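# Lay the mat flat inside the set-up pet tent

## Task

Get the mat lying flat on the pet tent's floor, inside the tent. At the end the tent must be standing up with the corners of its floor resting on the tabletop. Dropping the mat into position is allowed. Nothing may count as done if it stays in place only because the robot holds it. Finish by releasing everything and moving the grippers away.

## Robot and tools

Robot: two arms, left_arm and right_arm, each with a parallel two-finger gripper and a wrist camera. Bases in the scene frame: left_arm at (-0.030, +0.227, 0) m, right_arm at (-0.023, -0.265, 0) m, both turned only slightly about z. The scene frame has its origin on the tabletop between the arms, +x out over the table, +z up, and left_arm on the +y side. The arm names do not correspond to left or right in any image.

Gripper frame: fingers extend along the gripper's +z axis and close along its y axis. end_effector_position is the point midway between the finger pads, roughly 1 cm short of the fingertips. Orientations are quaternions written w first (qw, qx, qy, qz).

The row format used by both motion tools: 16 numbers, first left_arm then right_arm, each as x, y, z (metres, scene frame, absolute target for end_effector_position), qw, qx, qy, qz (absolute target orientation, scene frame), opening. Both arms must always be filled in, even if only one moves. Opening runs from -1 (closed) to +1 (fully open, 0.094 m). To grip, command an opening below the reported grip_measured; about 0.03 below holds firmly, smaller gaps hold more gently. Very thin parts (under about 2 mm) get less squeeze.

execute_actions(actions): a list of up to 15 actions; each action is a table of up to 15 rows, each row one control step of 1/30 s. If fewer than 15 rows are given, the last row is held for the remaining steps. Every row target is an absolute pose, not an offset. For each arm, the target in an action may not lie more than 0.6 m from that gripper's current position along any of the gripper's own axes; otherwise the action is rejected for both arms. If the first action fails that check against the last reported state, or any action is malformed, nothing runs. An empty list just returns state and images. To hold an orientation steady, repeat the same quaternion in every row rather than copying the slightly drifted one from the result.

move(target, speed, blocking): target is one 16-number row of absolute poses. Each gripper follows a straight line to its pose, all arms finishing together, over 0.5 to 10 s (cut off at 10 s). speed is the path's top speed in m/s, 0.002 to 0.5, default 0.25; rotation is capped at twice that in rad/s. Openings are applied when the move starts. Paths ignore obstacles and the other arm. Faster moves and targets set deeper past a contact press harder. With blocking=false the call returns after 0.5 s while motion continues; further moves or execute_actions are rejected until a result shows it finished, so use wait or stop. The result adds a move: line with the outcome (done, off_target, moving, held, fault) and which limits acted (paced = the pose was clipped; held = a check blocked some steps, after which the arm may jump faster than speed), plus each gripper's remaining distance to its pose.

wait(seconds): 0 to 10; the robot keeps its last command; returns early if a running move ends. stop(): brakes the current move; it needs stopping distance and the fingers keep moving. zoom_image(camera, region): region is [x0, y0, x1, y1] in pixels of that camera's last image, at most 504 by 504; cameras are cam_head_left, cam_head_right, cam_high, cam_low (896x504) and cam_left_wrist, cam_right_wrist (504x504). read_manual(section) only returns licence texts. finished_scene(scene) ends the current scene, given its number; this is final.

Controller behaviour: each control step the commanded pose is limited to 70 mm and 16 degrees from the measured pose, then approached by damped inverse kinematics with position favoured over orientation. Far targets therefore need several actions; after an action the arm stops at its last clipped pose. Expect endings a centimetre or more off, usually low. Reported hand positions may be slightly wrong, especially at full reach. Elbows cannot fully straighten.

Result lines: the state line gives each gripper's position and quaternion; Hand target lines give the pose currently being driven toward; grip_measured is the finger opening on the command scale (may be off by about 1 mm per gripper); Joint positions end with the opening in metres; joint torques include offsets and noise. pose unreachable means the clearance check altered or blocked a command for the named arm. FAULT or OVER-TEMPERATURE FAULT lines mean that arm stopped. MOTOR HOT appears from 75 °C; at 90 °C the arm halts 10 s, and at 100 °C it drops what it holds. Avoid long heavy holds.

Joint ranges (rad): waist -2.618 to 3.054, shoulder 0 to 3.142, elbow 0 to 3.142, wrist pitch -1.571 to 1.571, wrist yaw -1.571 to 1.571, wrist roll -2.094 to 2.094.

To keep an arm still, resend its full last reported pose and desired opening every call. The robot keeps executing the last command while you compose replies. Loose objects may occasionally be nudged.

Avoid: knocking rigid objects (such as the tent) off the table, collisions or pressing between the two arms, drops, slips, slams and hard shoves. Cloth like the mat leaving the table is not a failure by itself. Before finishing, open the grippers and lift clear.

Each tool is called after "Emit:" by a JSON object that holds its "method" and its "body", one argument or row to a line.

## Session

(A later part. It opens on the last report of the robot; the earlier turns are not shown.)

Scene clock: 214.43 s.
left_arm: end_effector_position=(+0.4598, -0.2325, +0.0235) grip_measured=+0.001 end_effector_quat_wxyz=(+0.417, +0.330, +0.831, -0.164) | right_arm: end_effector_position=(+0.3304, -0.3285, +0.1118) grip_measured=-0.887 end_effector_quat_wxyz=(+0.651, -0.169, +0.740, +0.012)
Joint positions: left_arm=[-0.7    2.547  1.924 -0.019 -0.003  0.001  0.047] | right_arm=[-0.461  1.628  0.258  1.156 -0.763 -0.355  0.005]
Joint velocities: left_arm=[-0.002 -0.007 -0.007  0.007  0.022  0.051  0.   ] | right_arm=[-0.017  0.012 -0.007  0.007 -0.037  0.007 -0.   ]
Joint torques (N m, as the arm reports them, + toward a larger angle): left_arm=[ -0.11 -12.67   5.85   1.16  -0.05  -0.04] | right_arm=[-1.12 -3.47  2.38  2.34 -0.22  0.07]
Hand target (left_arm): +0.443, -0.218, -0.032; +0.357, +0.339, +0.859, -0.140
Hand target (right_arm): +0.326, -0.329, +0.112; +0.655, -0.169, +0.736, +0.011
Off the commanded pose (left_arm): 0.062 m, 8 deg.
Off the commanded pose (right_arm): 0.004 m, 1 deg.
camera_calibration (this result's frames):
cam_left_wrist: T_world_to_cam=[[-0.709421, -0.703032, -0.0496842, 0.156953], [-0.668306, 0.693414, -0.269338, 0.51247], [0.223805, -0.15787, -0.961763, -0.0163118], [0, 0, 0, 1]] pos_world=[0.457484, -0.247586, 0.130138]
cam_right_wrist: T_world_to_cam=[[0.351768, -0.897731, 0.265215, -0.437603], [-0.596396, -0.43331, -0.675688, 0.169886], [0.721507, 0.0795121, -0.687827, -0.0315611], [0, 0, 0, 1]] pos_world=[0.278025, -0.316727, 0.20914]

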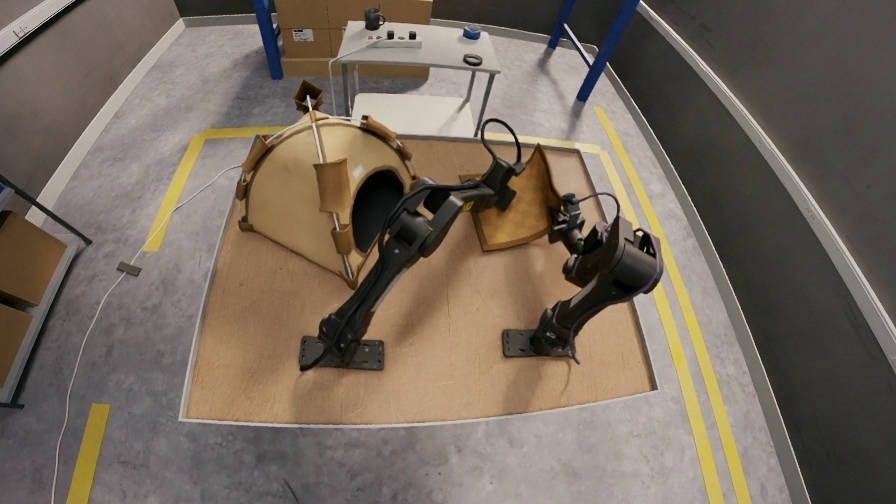

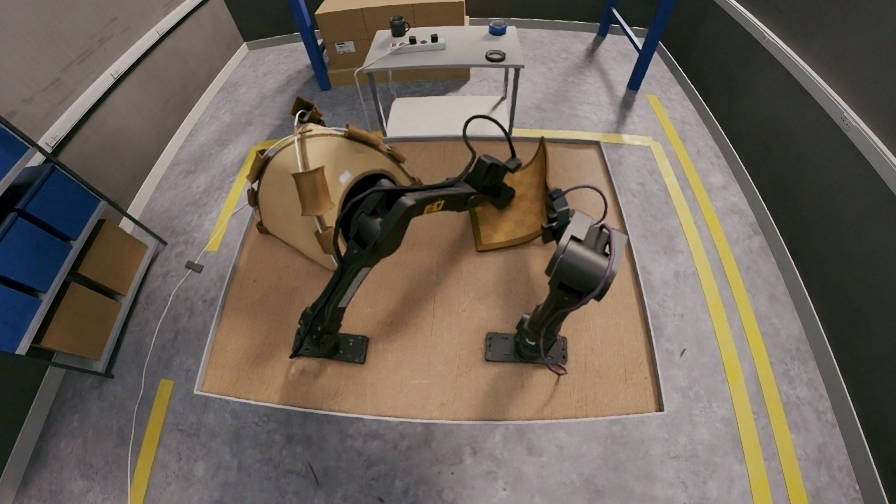

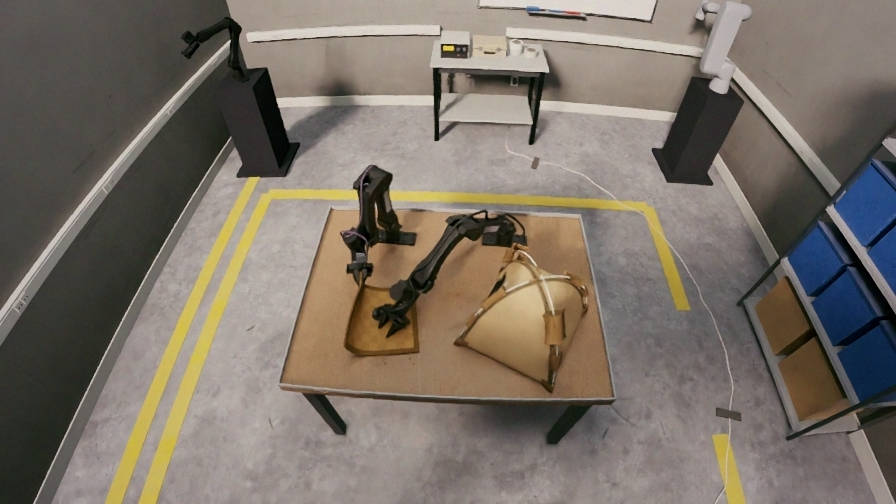

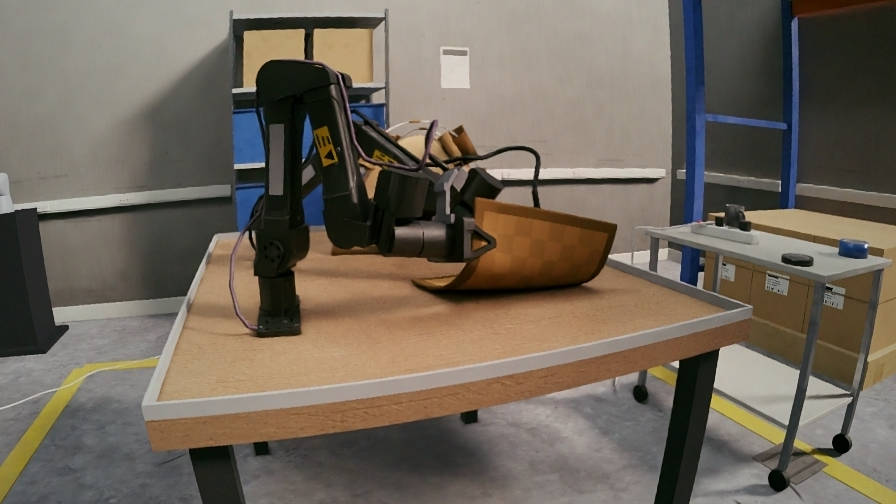

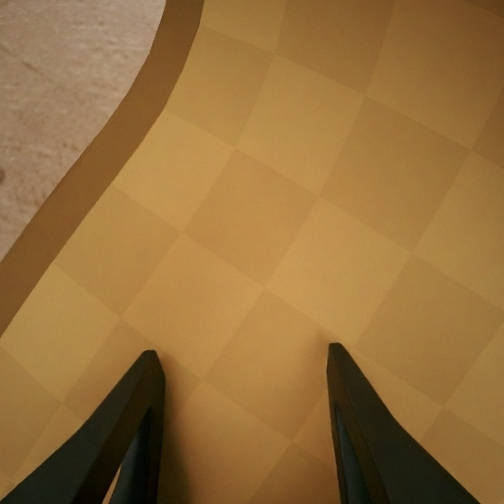

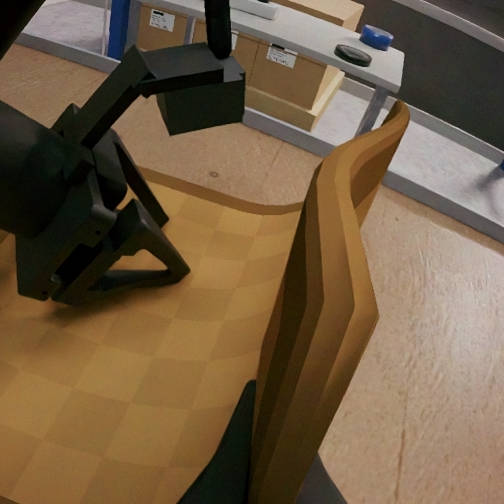

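Emit:
{"method": "move", "body": {
  "target": [0.43,-0.18,0.205,0.3932,0.3322,0.8432,-0.1549,0.0,0.323,-0.324,0.108,0.6541,-0.2643,0.7069,-0.0515,-0.95],
  "speed": 0.3
}}

Emit:
{"method": "move", "body": {
  "target": [0.43,-0.18,0.205,0.3932,0.3322,0.8432,-0.1549,0.0,0.311,-0.278,0.088,0.4636,-0.6442,0.5217,-0.3127,-0.95],
  "speed": 0.5
}}

Scene clock: 231.37 s.
left_arm: end_effector_position=(+0.4287, -0.1822, +0.2025) grip_measured=+0.001 end_effector_quat_wxyz=(+0.397, +0.330, +0.843, -0.153) | right_arm: end_effector_position=(+0.3290, -0.3238, +0.1128) grip_measured=-0.887 end_effector_quat_wxyz=(+0.655, -0.265, +0.705, -0.051)
Joint positions: left_arm=[-0.672  2.187  2.054 -0.558  0.009  0.013  0.047] | right_arm=[-0.47   1.653  0.257  1.196 -0.811 -0.583  0.005]
Joint velocities: left_arm=[ 0.012 -0.002 -0.002  0.007 -0.007  0.007 -0.   ] | right_arm=[-0.032 -0.007 -0.002 -0.051  0.037 -0.022 -0.001]
Joint torques (N m, as the arm reports them, + toward a larger angle): left_arm=[  0.64 -14.13  10.14   1.56   0.09   0.11] | right_arm=[-1.15 -3.48  1.82  2.28 -0.21 -0.01]
Hand target (left_arm): +0.430, -0.181, +0.205; +0.394, +0.333, +0.843, -0.155
Hand target (right_arm): +0.323, -0.324, +0.108; +0.654, -0.264, +0.707, -0.051
Off the commanded pose (left_arm): 0.004 m, 1 deg.
Off the commanded pose (right_arm): 0.008 m, 0 deg.
move: done
camera_calibration (this result's frames):
cam_left_wrist: T_world_to_cam=[[-0.703164, -0.709317, -0.04929, 0.175163], [-0.68477, 0.694232, -0.221659, 0.502631], [0.191445, -0.12211, -0.973878, 0.193557], [0, 0, 0, 1]] pos_world=[0.4303, -0.201062, 0.308547]
cam_right_wrist: T_world_to_cam=[[0.384237, -0.790319, 0.47724, -0.433043], [-0.509678, -0.612595, -0.604116, 0.077089], [0.769799, -0.0111149, -0.63819, -0.0810668], [0, 0, 0, 1]] pos_world=[0.268087, -0.295919, 0.2015]

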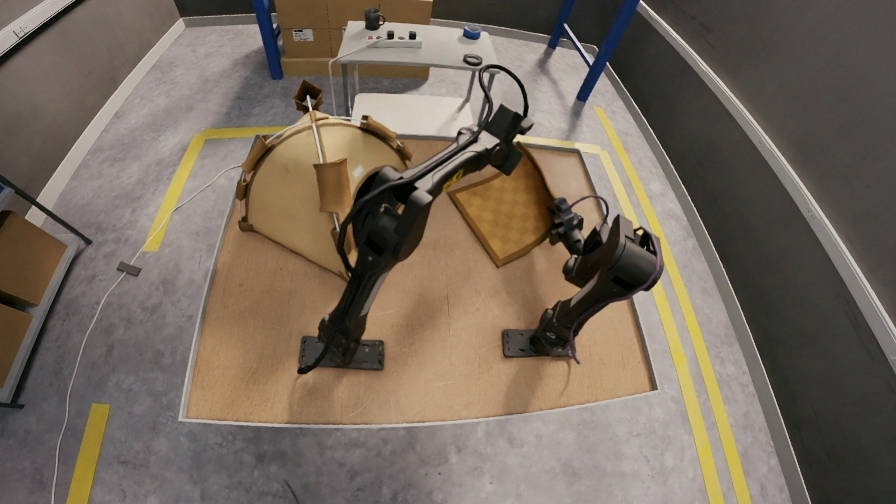

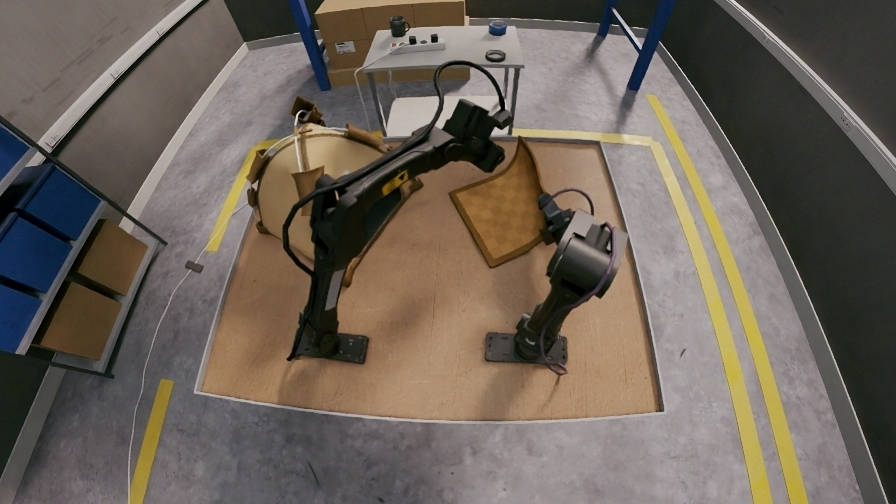

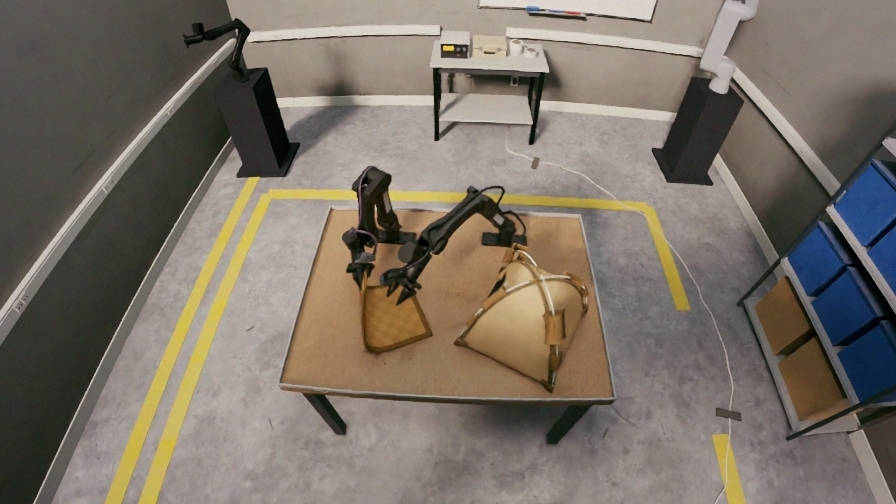

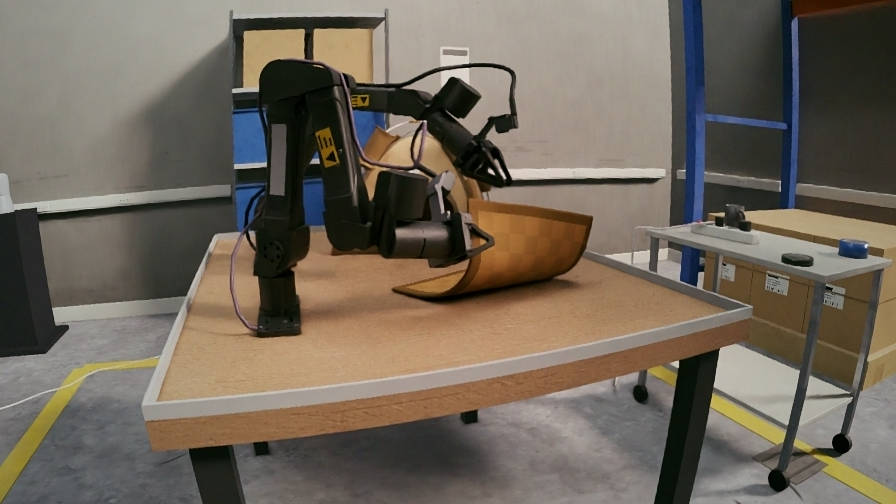

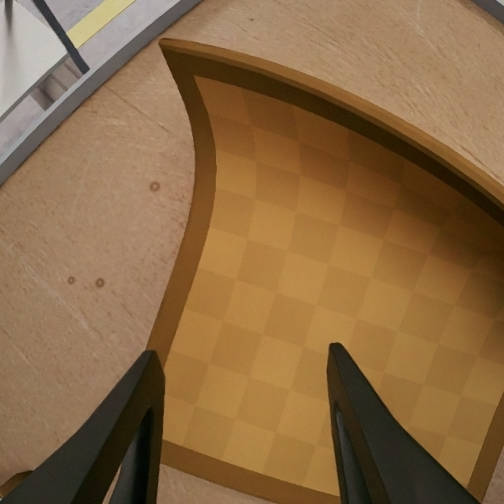

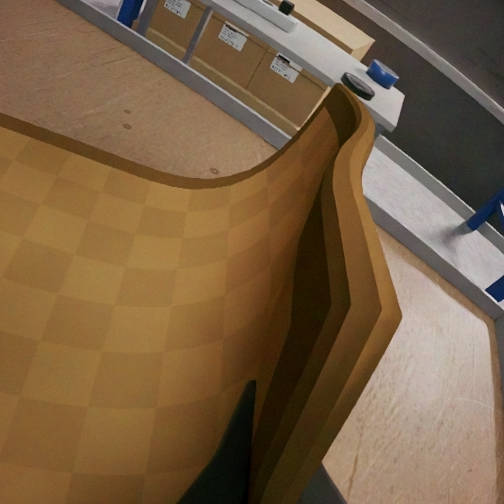

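Scene clock: 233.30 s.
left_arm: end_effector_position=(+0.4286, -0.1823, +0.2024) grip_measured=+0.001 end_effector_quat_wxyz=(+0.397, +0.330, +0.843, -0.153) | right_arm: end_effector_position=(+0.3110, -0.2813, +0.0877) grip_measured=-0.887 end_effector_quat_wxyz=(-0.467, +0.641, -0.520, +0.317)
Joint positions: left_arm=[-0.672  2.187  2.054 -0.558  0.01   0.013  0.047] | right_arm=[-0.288  1.344  0.235  0.654 -0.599 -1.755  0.005]
Joint velocities: left_arm=[ 0.017  0.007  0.012 -0.022  0.022  0.007 -0.002] | right_arm=[ 0.002  0.002 -0.002 -0.007  0.007 -0.007 -0.001]
Joint torques (N m, as the arm reports them, + toward a larger angle): left_arm=[  0.73 -14.52   9.43   1.54   0.1    0.11] | right_arm=[ 0.94 -4.49  5.23  1.6  -0.09  0.02]
Hand target (left_arm): +0.430, -0.180, +0.205; +0.393, +0.332, +0.843, -0.155
Hand target (right_arm): +0.310, -0.278, +0.088; -0.464, +0.645, -0.520, +0.313
Off the commanded pose (left_arm): 0.004 m, 1 deg.
Off the commanded pose (right_arm): 0.003 m, 1 deg.
move: done
camera_calibration (this result's frames):
cam_left_wrist: T_world_to_cam=[[-0.703611, -0.708909, -0.0487844, 0.175184], [-0.684496, 0.69461, -0.221318, 0.502447], [0.19078, -0.122329, -0.973981, 0.193771], [0, 0, 0, 1]] pos_world=[0.430217, -0.201111, 0.308476]
cam_right_wrist: T_world_to_cam=[[0.42186, 0.122021, 0.898413, -0.172505], [-0.259039, -0.933378, 0.248405, -0.164198], [0.868869, -0.337515, -0.362147, -0.229592], [0, 0, 0, 1]] pos_world=[0.229724, -0.209701, 0.112622]

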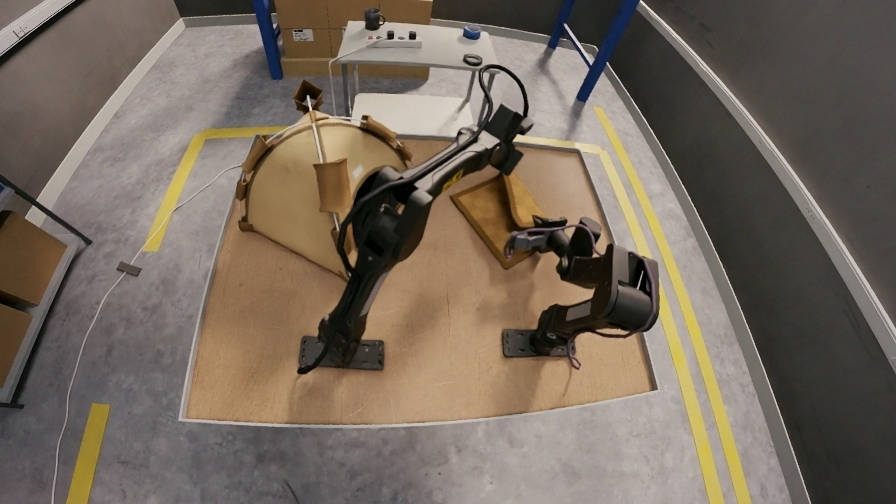

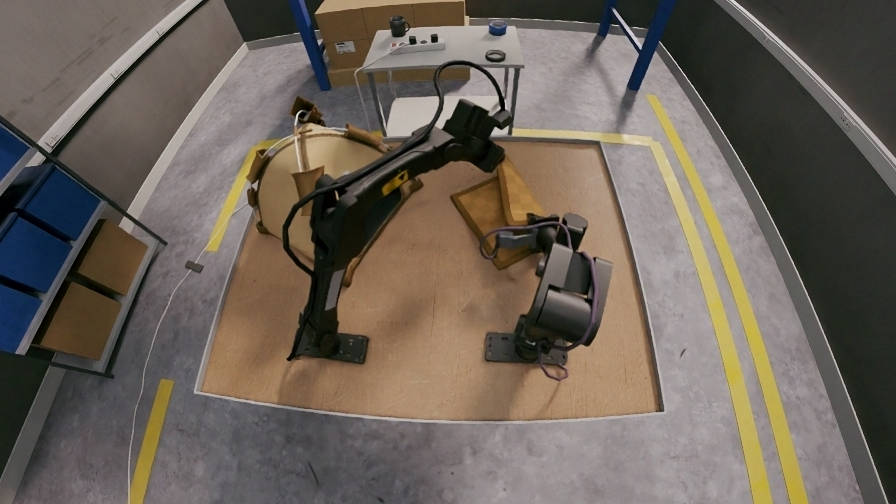

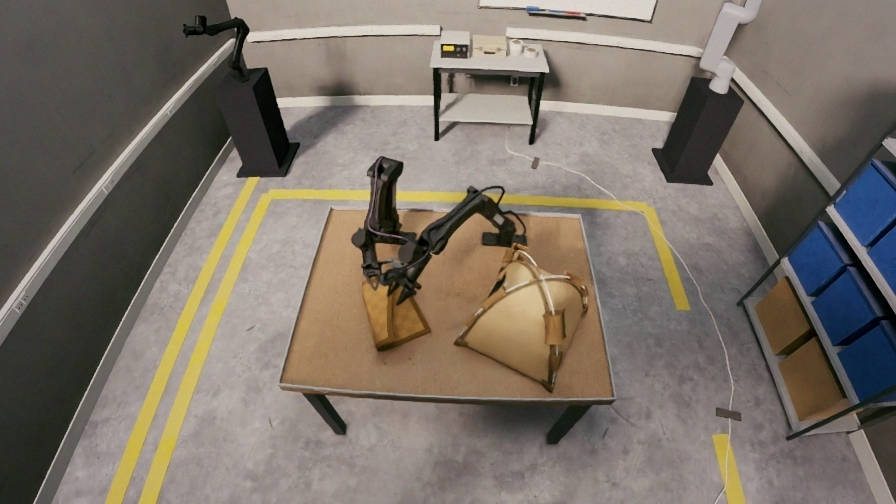

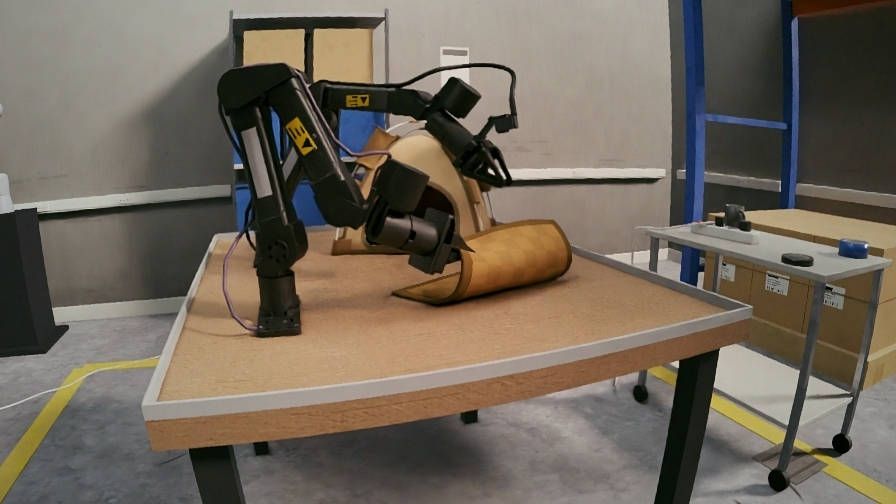

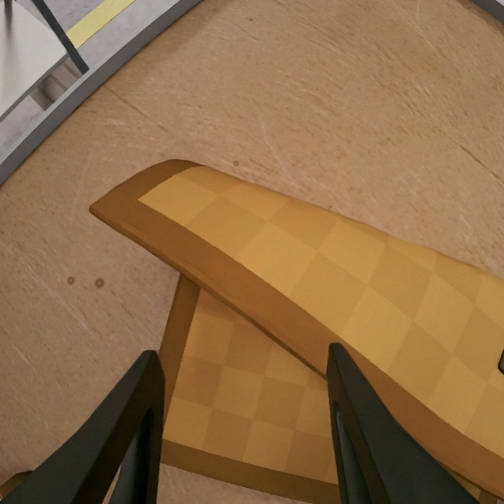

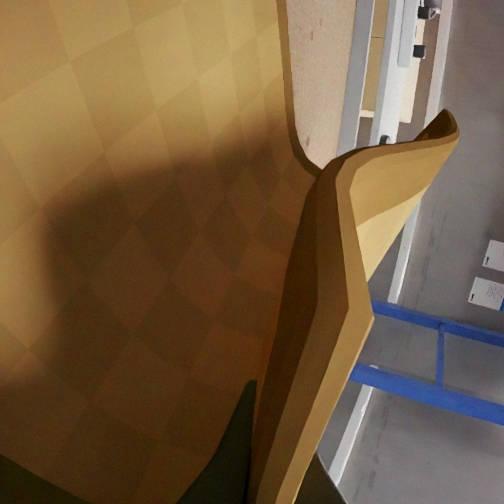

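Emit:
{"method": "move", "body": {
  "target": [0.395,-0.118,0.035,0.2241,-0.1398,0.9351,-0.2362,-1.0,0.311,-0.278,0.088,0.4636,-0.6442,0.5217,-0.3127,-0.95],
  "speed": 0.45
}}

Scene clock: 259.60 s.
left_arm: end_effector_position=(+0.3944, -0.1239, +0.0443) grip_measured=-0.995 end_effector_quat_wxyz=(+0.229, -0.132, +0.933, -0.242) | right_arm: end_effector_position=(+0.3110, -0.2820, +0.0871) grip_measured=-0.887 end_effector_quat_wxyz=(-0.465, +0.641, -0.521, +0.318)
Joint positions: left_arm=[-0.643  2.148  1.489 -0.232 -0.016 -0.973  0.   ] | right_arm=[-0.288  1.344  0.235  0.652 -0.595 -1.757  0.005]
Joint velocities: left_arm=[-0.007  0.002  0.007 -0.022  0.066 -0.037  0.   ] | right_arm=[-0.027 -0.012 -0.007 -0.081 -0.037  0.051 -0.   ]
Joint torques (N m, as the arm reports them, + toward a larger angle): left_arm=[  0.54 -13.66   4.86   1.59  -0.05   0.01] | right_arm=[ 1.17 -4.12  5.26  1.64 -0.07  0.03]
Hand target (left_arm): +0.393, -0.117, +0.036; +0.225, -0.138, +0.935, -0.235
Hand target (right_arm): +0.311, -0.278, +0.088; -0.464, +0.644, -0.522, +0.313
Off the commanded pose (left_arm): 0.011 m, 1 deg.
Off the commanded pose (right_arm): 0.004 m, 1 deg.
move: off_target (left_arm)
camera_calibration (this result's frames):
cam_left_wrist: T_world_to_cam=[[0.0841095, -0.867194, 0.490815, -0.169341], [-0.986957, -0.00465021, 0.160916, 0.419178], [-0.137263, -0.497948, -0.856275, 0.131107], [0, 0, 0, 1]] pos_world=[0.44595, -0.0796175, 0.127926]
cam_right_wrist: T_world_to_cam=[[0.424169, 0.122833, 0.897214, -0.172277], [-0.261833, -0.931807, 0.251354, -0.163671], [0.866905, -0.341536, -0.363082, -0.230462], [0, 0, 0, 1]] pos_world=[0.230009, -0.21006, 0.112032]

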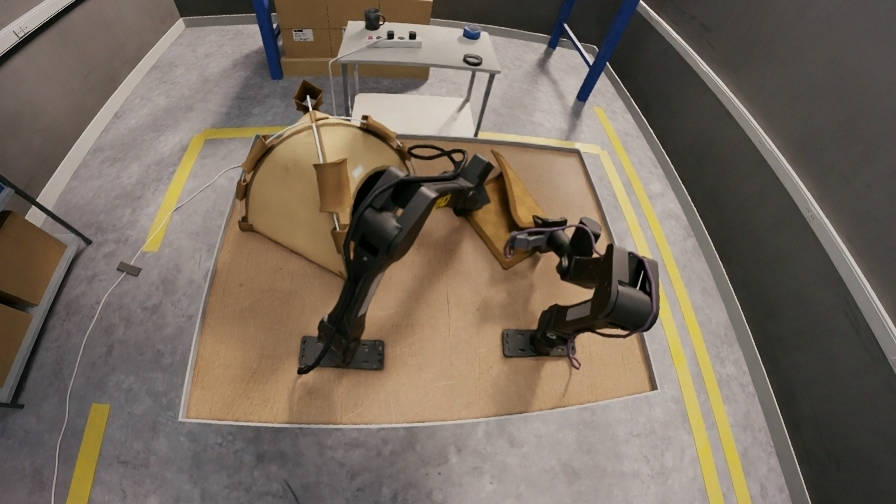

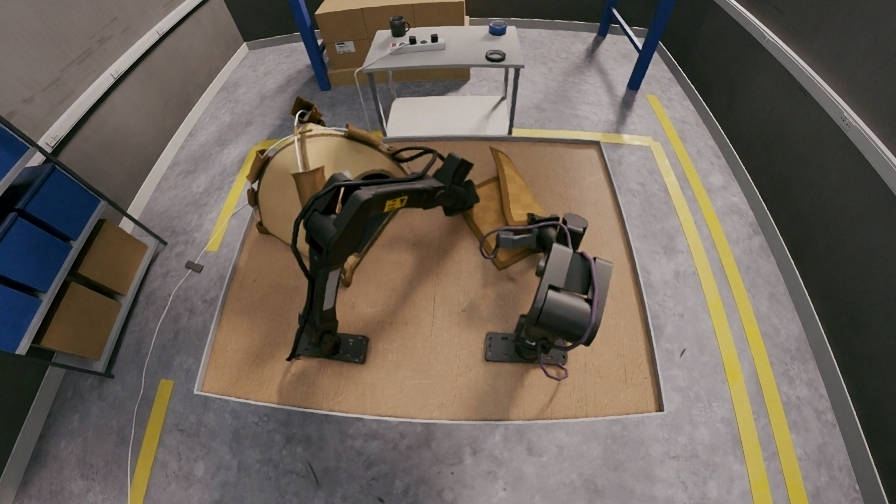

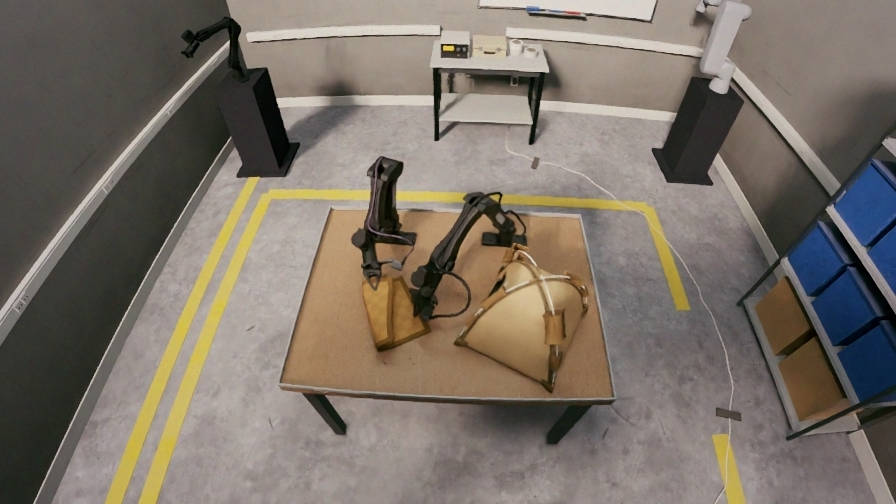

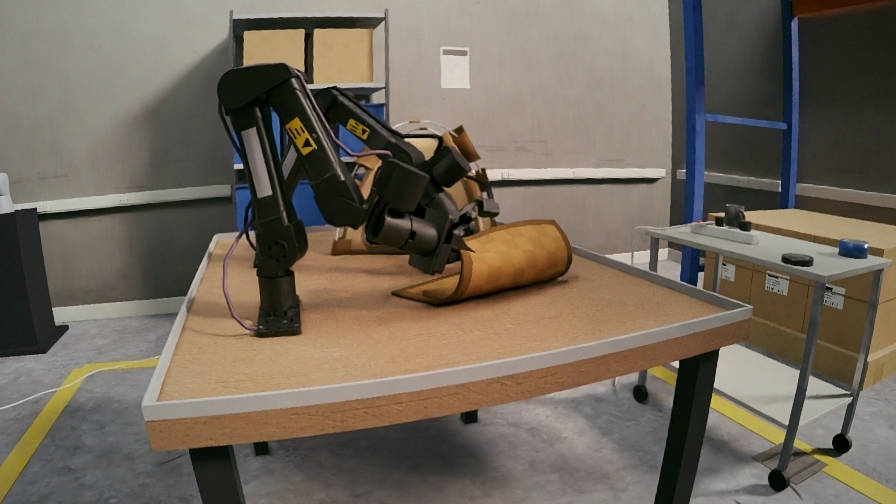

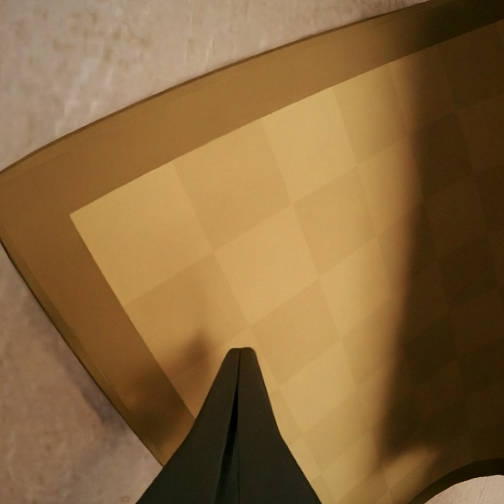

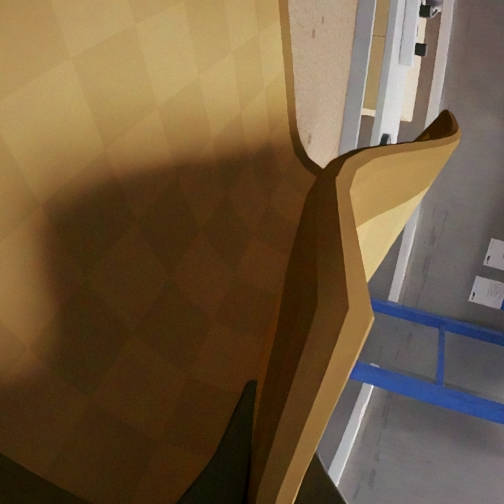

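Emit:
{"method": "execute_actions", "body": {
  "actions": [
    [[0.396,-0.120,0.030,0.2241,-0.1398,0.9351,-0.2362,-1,0.311,-0.278,0.088,0.4636,-0.6442,0.5217,-0.3127,-0.95],[0.396,-0.120,0.024,0.2241,-0.1398,0.9351,-0.2362,-1,0.311,-0.278,0.088,0.4636,-0.6442,0.5217,-0.3127,-0.95],[0.396,-0.120,0.018,0.2241,-0.1398,0.9351,-0.2362,-1,0.311,-0.278,0.088,0.4636,-0.6442,0.5217,-0.3127,-0.95],[0.396,-0.120,0.012,0.2241,-0.1398,0.9351,-0.2362,-1,0.311,-0.278,0.088,0.4636,-0.6442,0.5217,-0.3127,-0.95],[0.396,-0.120,0.006,0.2241,-0.1398,0.9351,-0.2362,-1,0.311,-0.278,0.088,0.4636,-0.6442,0.5217,-0.3127,-0.95],[0.396,-0.120,0.0,0.2241,-0.1398,0.9351,-0.2362,-1,0.311,-0.278,0.088,0.4636,-0.6442,0.5217,-0.3127,-0.95],[0.396,-0.120,-0.006,0.2241,-0.1398,0.9351,-0.2362,-1,0.311,-0.278,0.088,0.4636,-0.6442,0.5217,-0.3127,-0.95],[0.396,-0.120,-0.012,0.2241,-0.1398,0.9351,-0.2362,-1,0.311,-0.278,0.088,0.4636,-0.6442,0.5217,-0.3127,-0.95],[0.396,-0.120,-0.018,0.2241,-0.1398,0.9351,-0.2362,-1,0.311,-0.278,0.088,0.4636,-0.6442,0.5217,-0.3127,-0.95],[0.396,-0.120,-0.024,0.2241,-0.1398,0.9351,-0.2362,-1,0.311,-0.278,0.088,0.4636,-0.6442,0.5217,-0.3127,-0.95]],
    [[0.399,-0.1205,-0.025,0.2241,-0.1398,0.9351,-0.2362,-1,0.311,-0.278,0.088,0.4636,-0.6442,0.5217,-0.3127,-0.95],[0.402,-0.121,-0.025,0.2241,-0.1398,0.9351,-0.2362,-1,0.311,-0.278,0.088,0.4636,-0.6442,0.5217,-0.3127,-0.95],[0.405,-0.1215,-0.025,0.2241,-0.1398,0.9351,-0.2362,-1,0.311,-0.278,0.088,0.4636,-0.6442,0.5217,-0.3127,-0.95],[0.408,-0.122,-0.025,0.2241,-0.1398,0.9351,-0.2362,-1,0.311,-0.278,0.088,0.4636,-0.6442,0.5217,-0.3127,-0.95],[0.411,-0.1225,-0.025,0.2241,-0.1398,0.9351,-0.2362,-1,0.311,-0.278,0.088,0.4636,-0.6442,0.5217,-0.3127,-0.95],[0.414,-0.123,-0.025,0.2241,-0.1398,0.9351,-0.2362,-1,0.311,-0.278,0.088,0.4636,-0.6442,0.5217,-0.3127,-0.95],[0.417,-0.1235,-0.025,0.2241,-0.1398,0.9351,-0.2362,-1,0.311,-0.278,0.088,0.4636,-0.6442,0.5217,-0.3127,-0.95],[0.420,-0.124,-0.025,0.2241,-0.1398,0.9351,-0.2362,-1,0.311,-0.278,0.088,0.4636,-0.6442,0.5217,-0.3127,-0.95],[0.423,-0.1245,-0.025,0.2241,-0.1398,0.9351,-0.2362,-1,0.311,-0.278,0.088,0.4636,-0.6442,0.5217,-0.3127,-0.95],[0.426,-0.125,-0.025,0.2241,-0.1398,0.9351,-0.2362,-1,0.311,-0.278,0.088,0.4636,-0.6442,0.5217,-0.3127,-0.95],[0.429,-0.1255,-0.025,0.2241,-0.1398,0.9351,-0.2362,-1,0.311,-0.278,0.088,0.4636,-0.6442,0.5217,-0.3127,-0.95],[0.432,-0.126,-0.025,0.2241,-0.1398,0.9351,-0.2362,-1,0.311,-0.278,0.088,0.4636,-0.6442,0.5217,-0.3127,-0.95],[0.435,-0.1265,-0.025,0.2241,-0.1398,0.9351,-0.2362,-1,0.311,-0.278,0.088,0.4636,-0.6442,0.5217,-0.3127,-0.95],[0.438,-0.127,-0.025,0.2241,-0.1398,0.9351,-0.2362,-1,0.311,-0.278,0.088,0.4636,-0.6442,0.5217,-0.3127,-0.95],[0.441,-0.1275,-0.025,0.2241,-0.1398,0.9351,-0.2362,-1,0.311,-0.278,0.088,0.4636,-0.6442,0.5217,-0.3127,-0.95]],
    [[0.444,-0.128,-0.025,0.2241,-0.1398,0.9351,-0.2362,-1,0.311,-0.278,0.088,0.4636,-0.6442,0.5217,-0.3127,-0.95],[0.447,-0.1285,-0.025,0.2241,-0.1398,0.9351,-0.2362,-1,0.311,-0.278,0.088,0.4636,-0.6442,0.5217,-0.3127,-0.95],[0.450,-0.129,-0.025,0.2241,-0.1398,0.9351,-0.2362,-1,0.311,-0.278,0.088,0.4636,-0.6442,0.5217,-0.3127,-0.95],[0.453,-0.1295,-0.025,0.2241,-0.1398,0.9351,-0.2362,-1,0.311,-0.278,0.088,0.4636,-0.6442,0.5217,-0.3127,-0.95],[0.456,-0.130,-0.025,0.2241,-0.1398,0.9351,-0.2362,-1,0.311,-0.278,0.088,0.4636,-0.6442,0.5217,-0.3127,-0.95],[0.459,-0.1305,-0.025,0.2241,-0.1398,0.9351,-0.2362,-1,0.311,-0.278,0.088,0.4636,-0.6442,0.5217,-0.3127,-0.95],[0.462,-0.131,-0.025,0.2241,-0.1398,0.9351,-0.2362,-1,0.311,-0.278,0.088,0.4636,-0.6442,0.5217,-0.3127,-0.95]]
  ]
}}

Scene clock: 284.53 s.
left_arm: end_effector_position=(+0.4725, -0.1497, +0.0216) grip_measured=-0.996 end_effector_quat_wxyz=(+0.267, -0.134, +0.909, -0.290) | right_arm: end_effector_position=(+0.3111, -0.2827, +0.0870) grip_measured=-0.887 end_effector_quat_wxyz=(-0.464, +0.640, -0.522, +0.319)
Joint positions: left_arm=[-0.58   2.414  1.761 -0.108  0.033 -0.942  0.   ] | right_arm=[-0.288  1.344  0.235  0.652 -0.591 -1.757  0.005]
Joint velocities: left_arm=[-0.007  0.022  0.027 -0.037  0.066  0.037  0.001] | right_arm=[-0.012  0.002 -0.007 -0.037  0.007  0.037  0.   ]
Joint torques (N m, as the arm reports them, + toward a larger angle): left_arm=[  0.98 -11.68   7.92   0.82  -0.09   0.19] | right_arm=[ 1.21 -4.16  5.24  1.64 -0.12  0.05]
Hand target (left_arm): +0.460, -0.130, -0.023; +0.226, -0.139, +0.935, -0.238
Hand target (right_arm): +0.311, -0.278, +0.088; -0.464, +0.644, -0.521, +0.313
Off the commanded pose (left_arm): 0.051 m, 8 deg.
Off the commanded pose (right_arm): 0.005 m, 1 deg.
camera_calibration (this result's frames):
cam_left_wrist: T_world_to_cam=[[0.0401017, -0.817561, 0.574444, -0.160753], [-0.997578, -0.0000548338, 0.0695625, 0.507474], [-0.0568401, -0.575842, -0.815583, 0.0589765], [0, 0, 0, 1]] pos_world=[0.516044, -0.0974365, 0.105143]
cam_right_wrist: T_world_to_cam=[[0.425214, 0.122788, 0.896725, -0.172376], [-0.265176, -0.930378, 0.253138, -0.162965], [0.865376, -0.345428, -0.363049, -0.231516], [0, 0, 0, 1]] pos_world=[0.23043, -0.210425, 0.111775]

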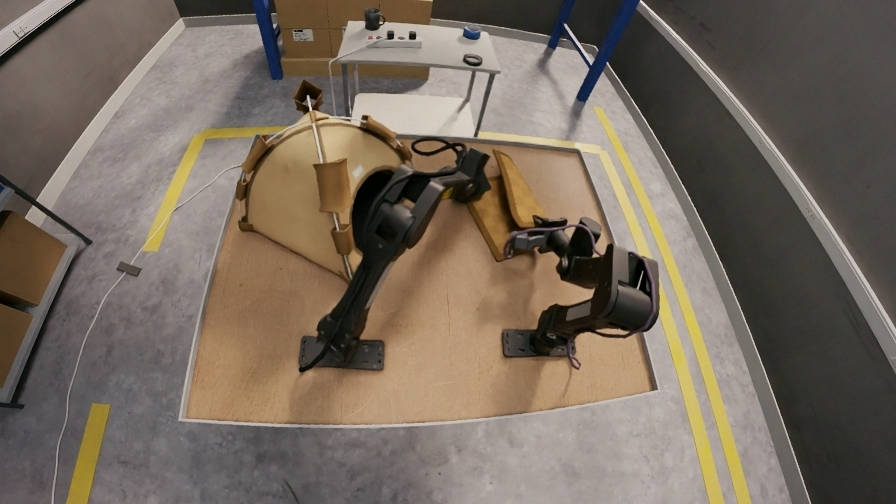

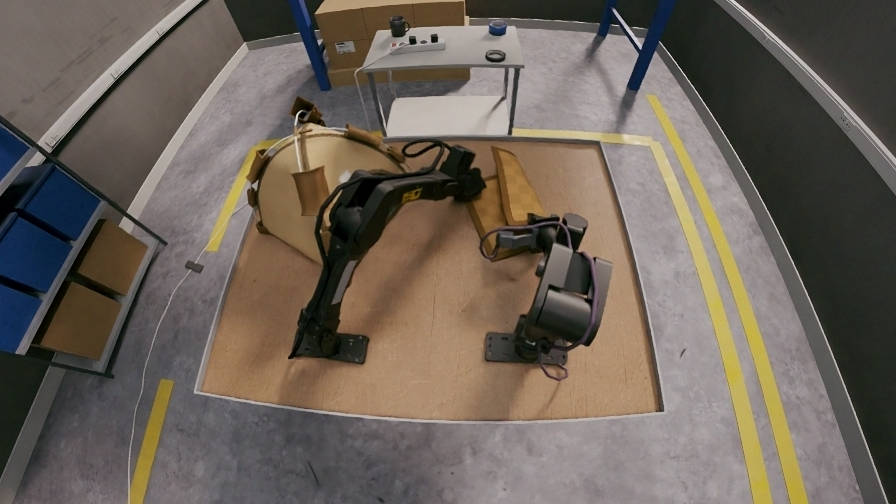

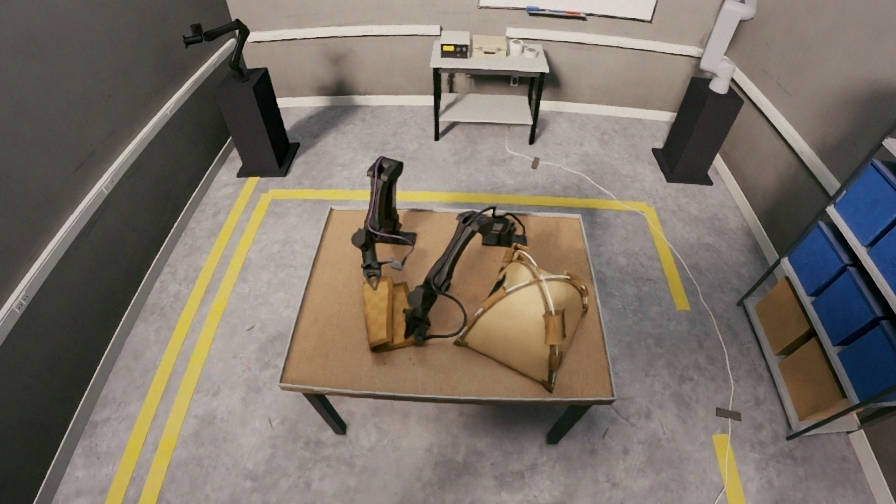

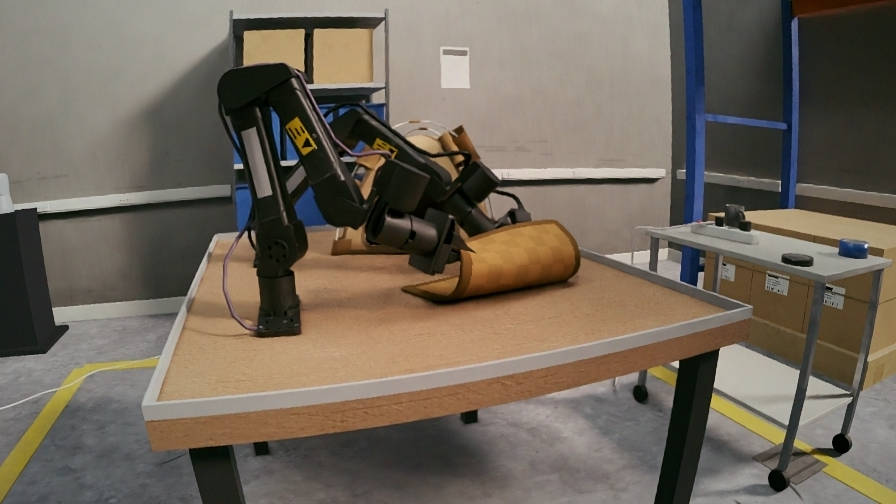

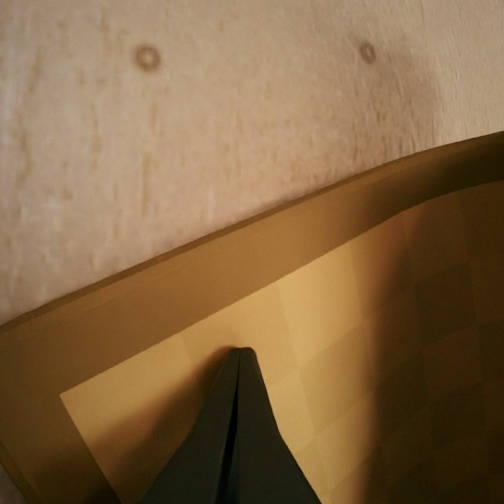

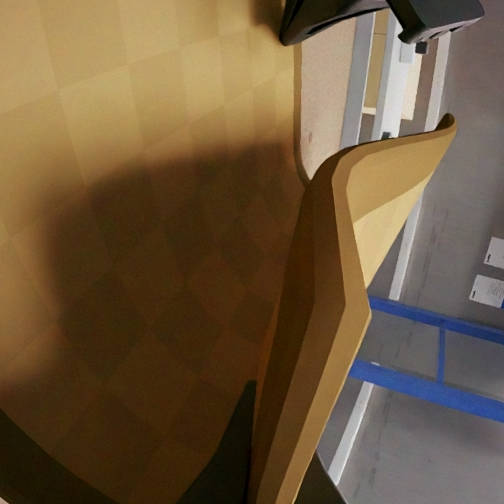

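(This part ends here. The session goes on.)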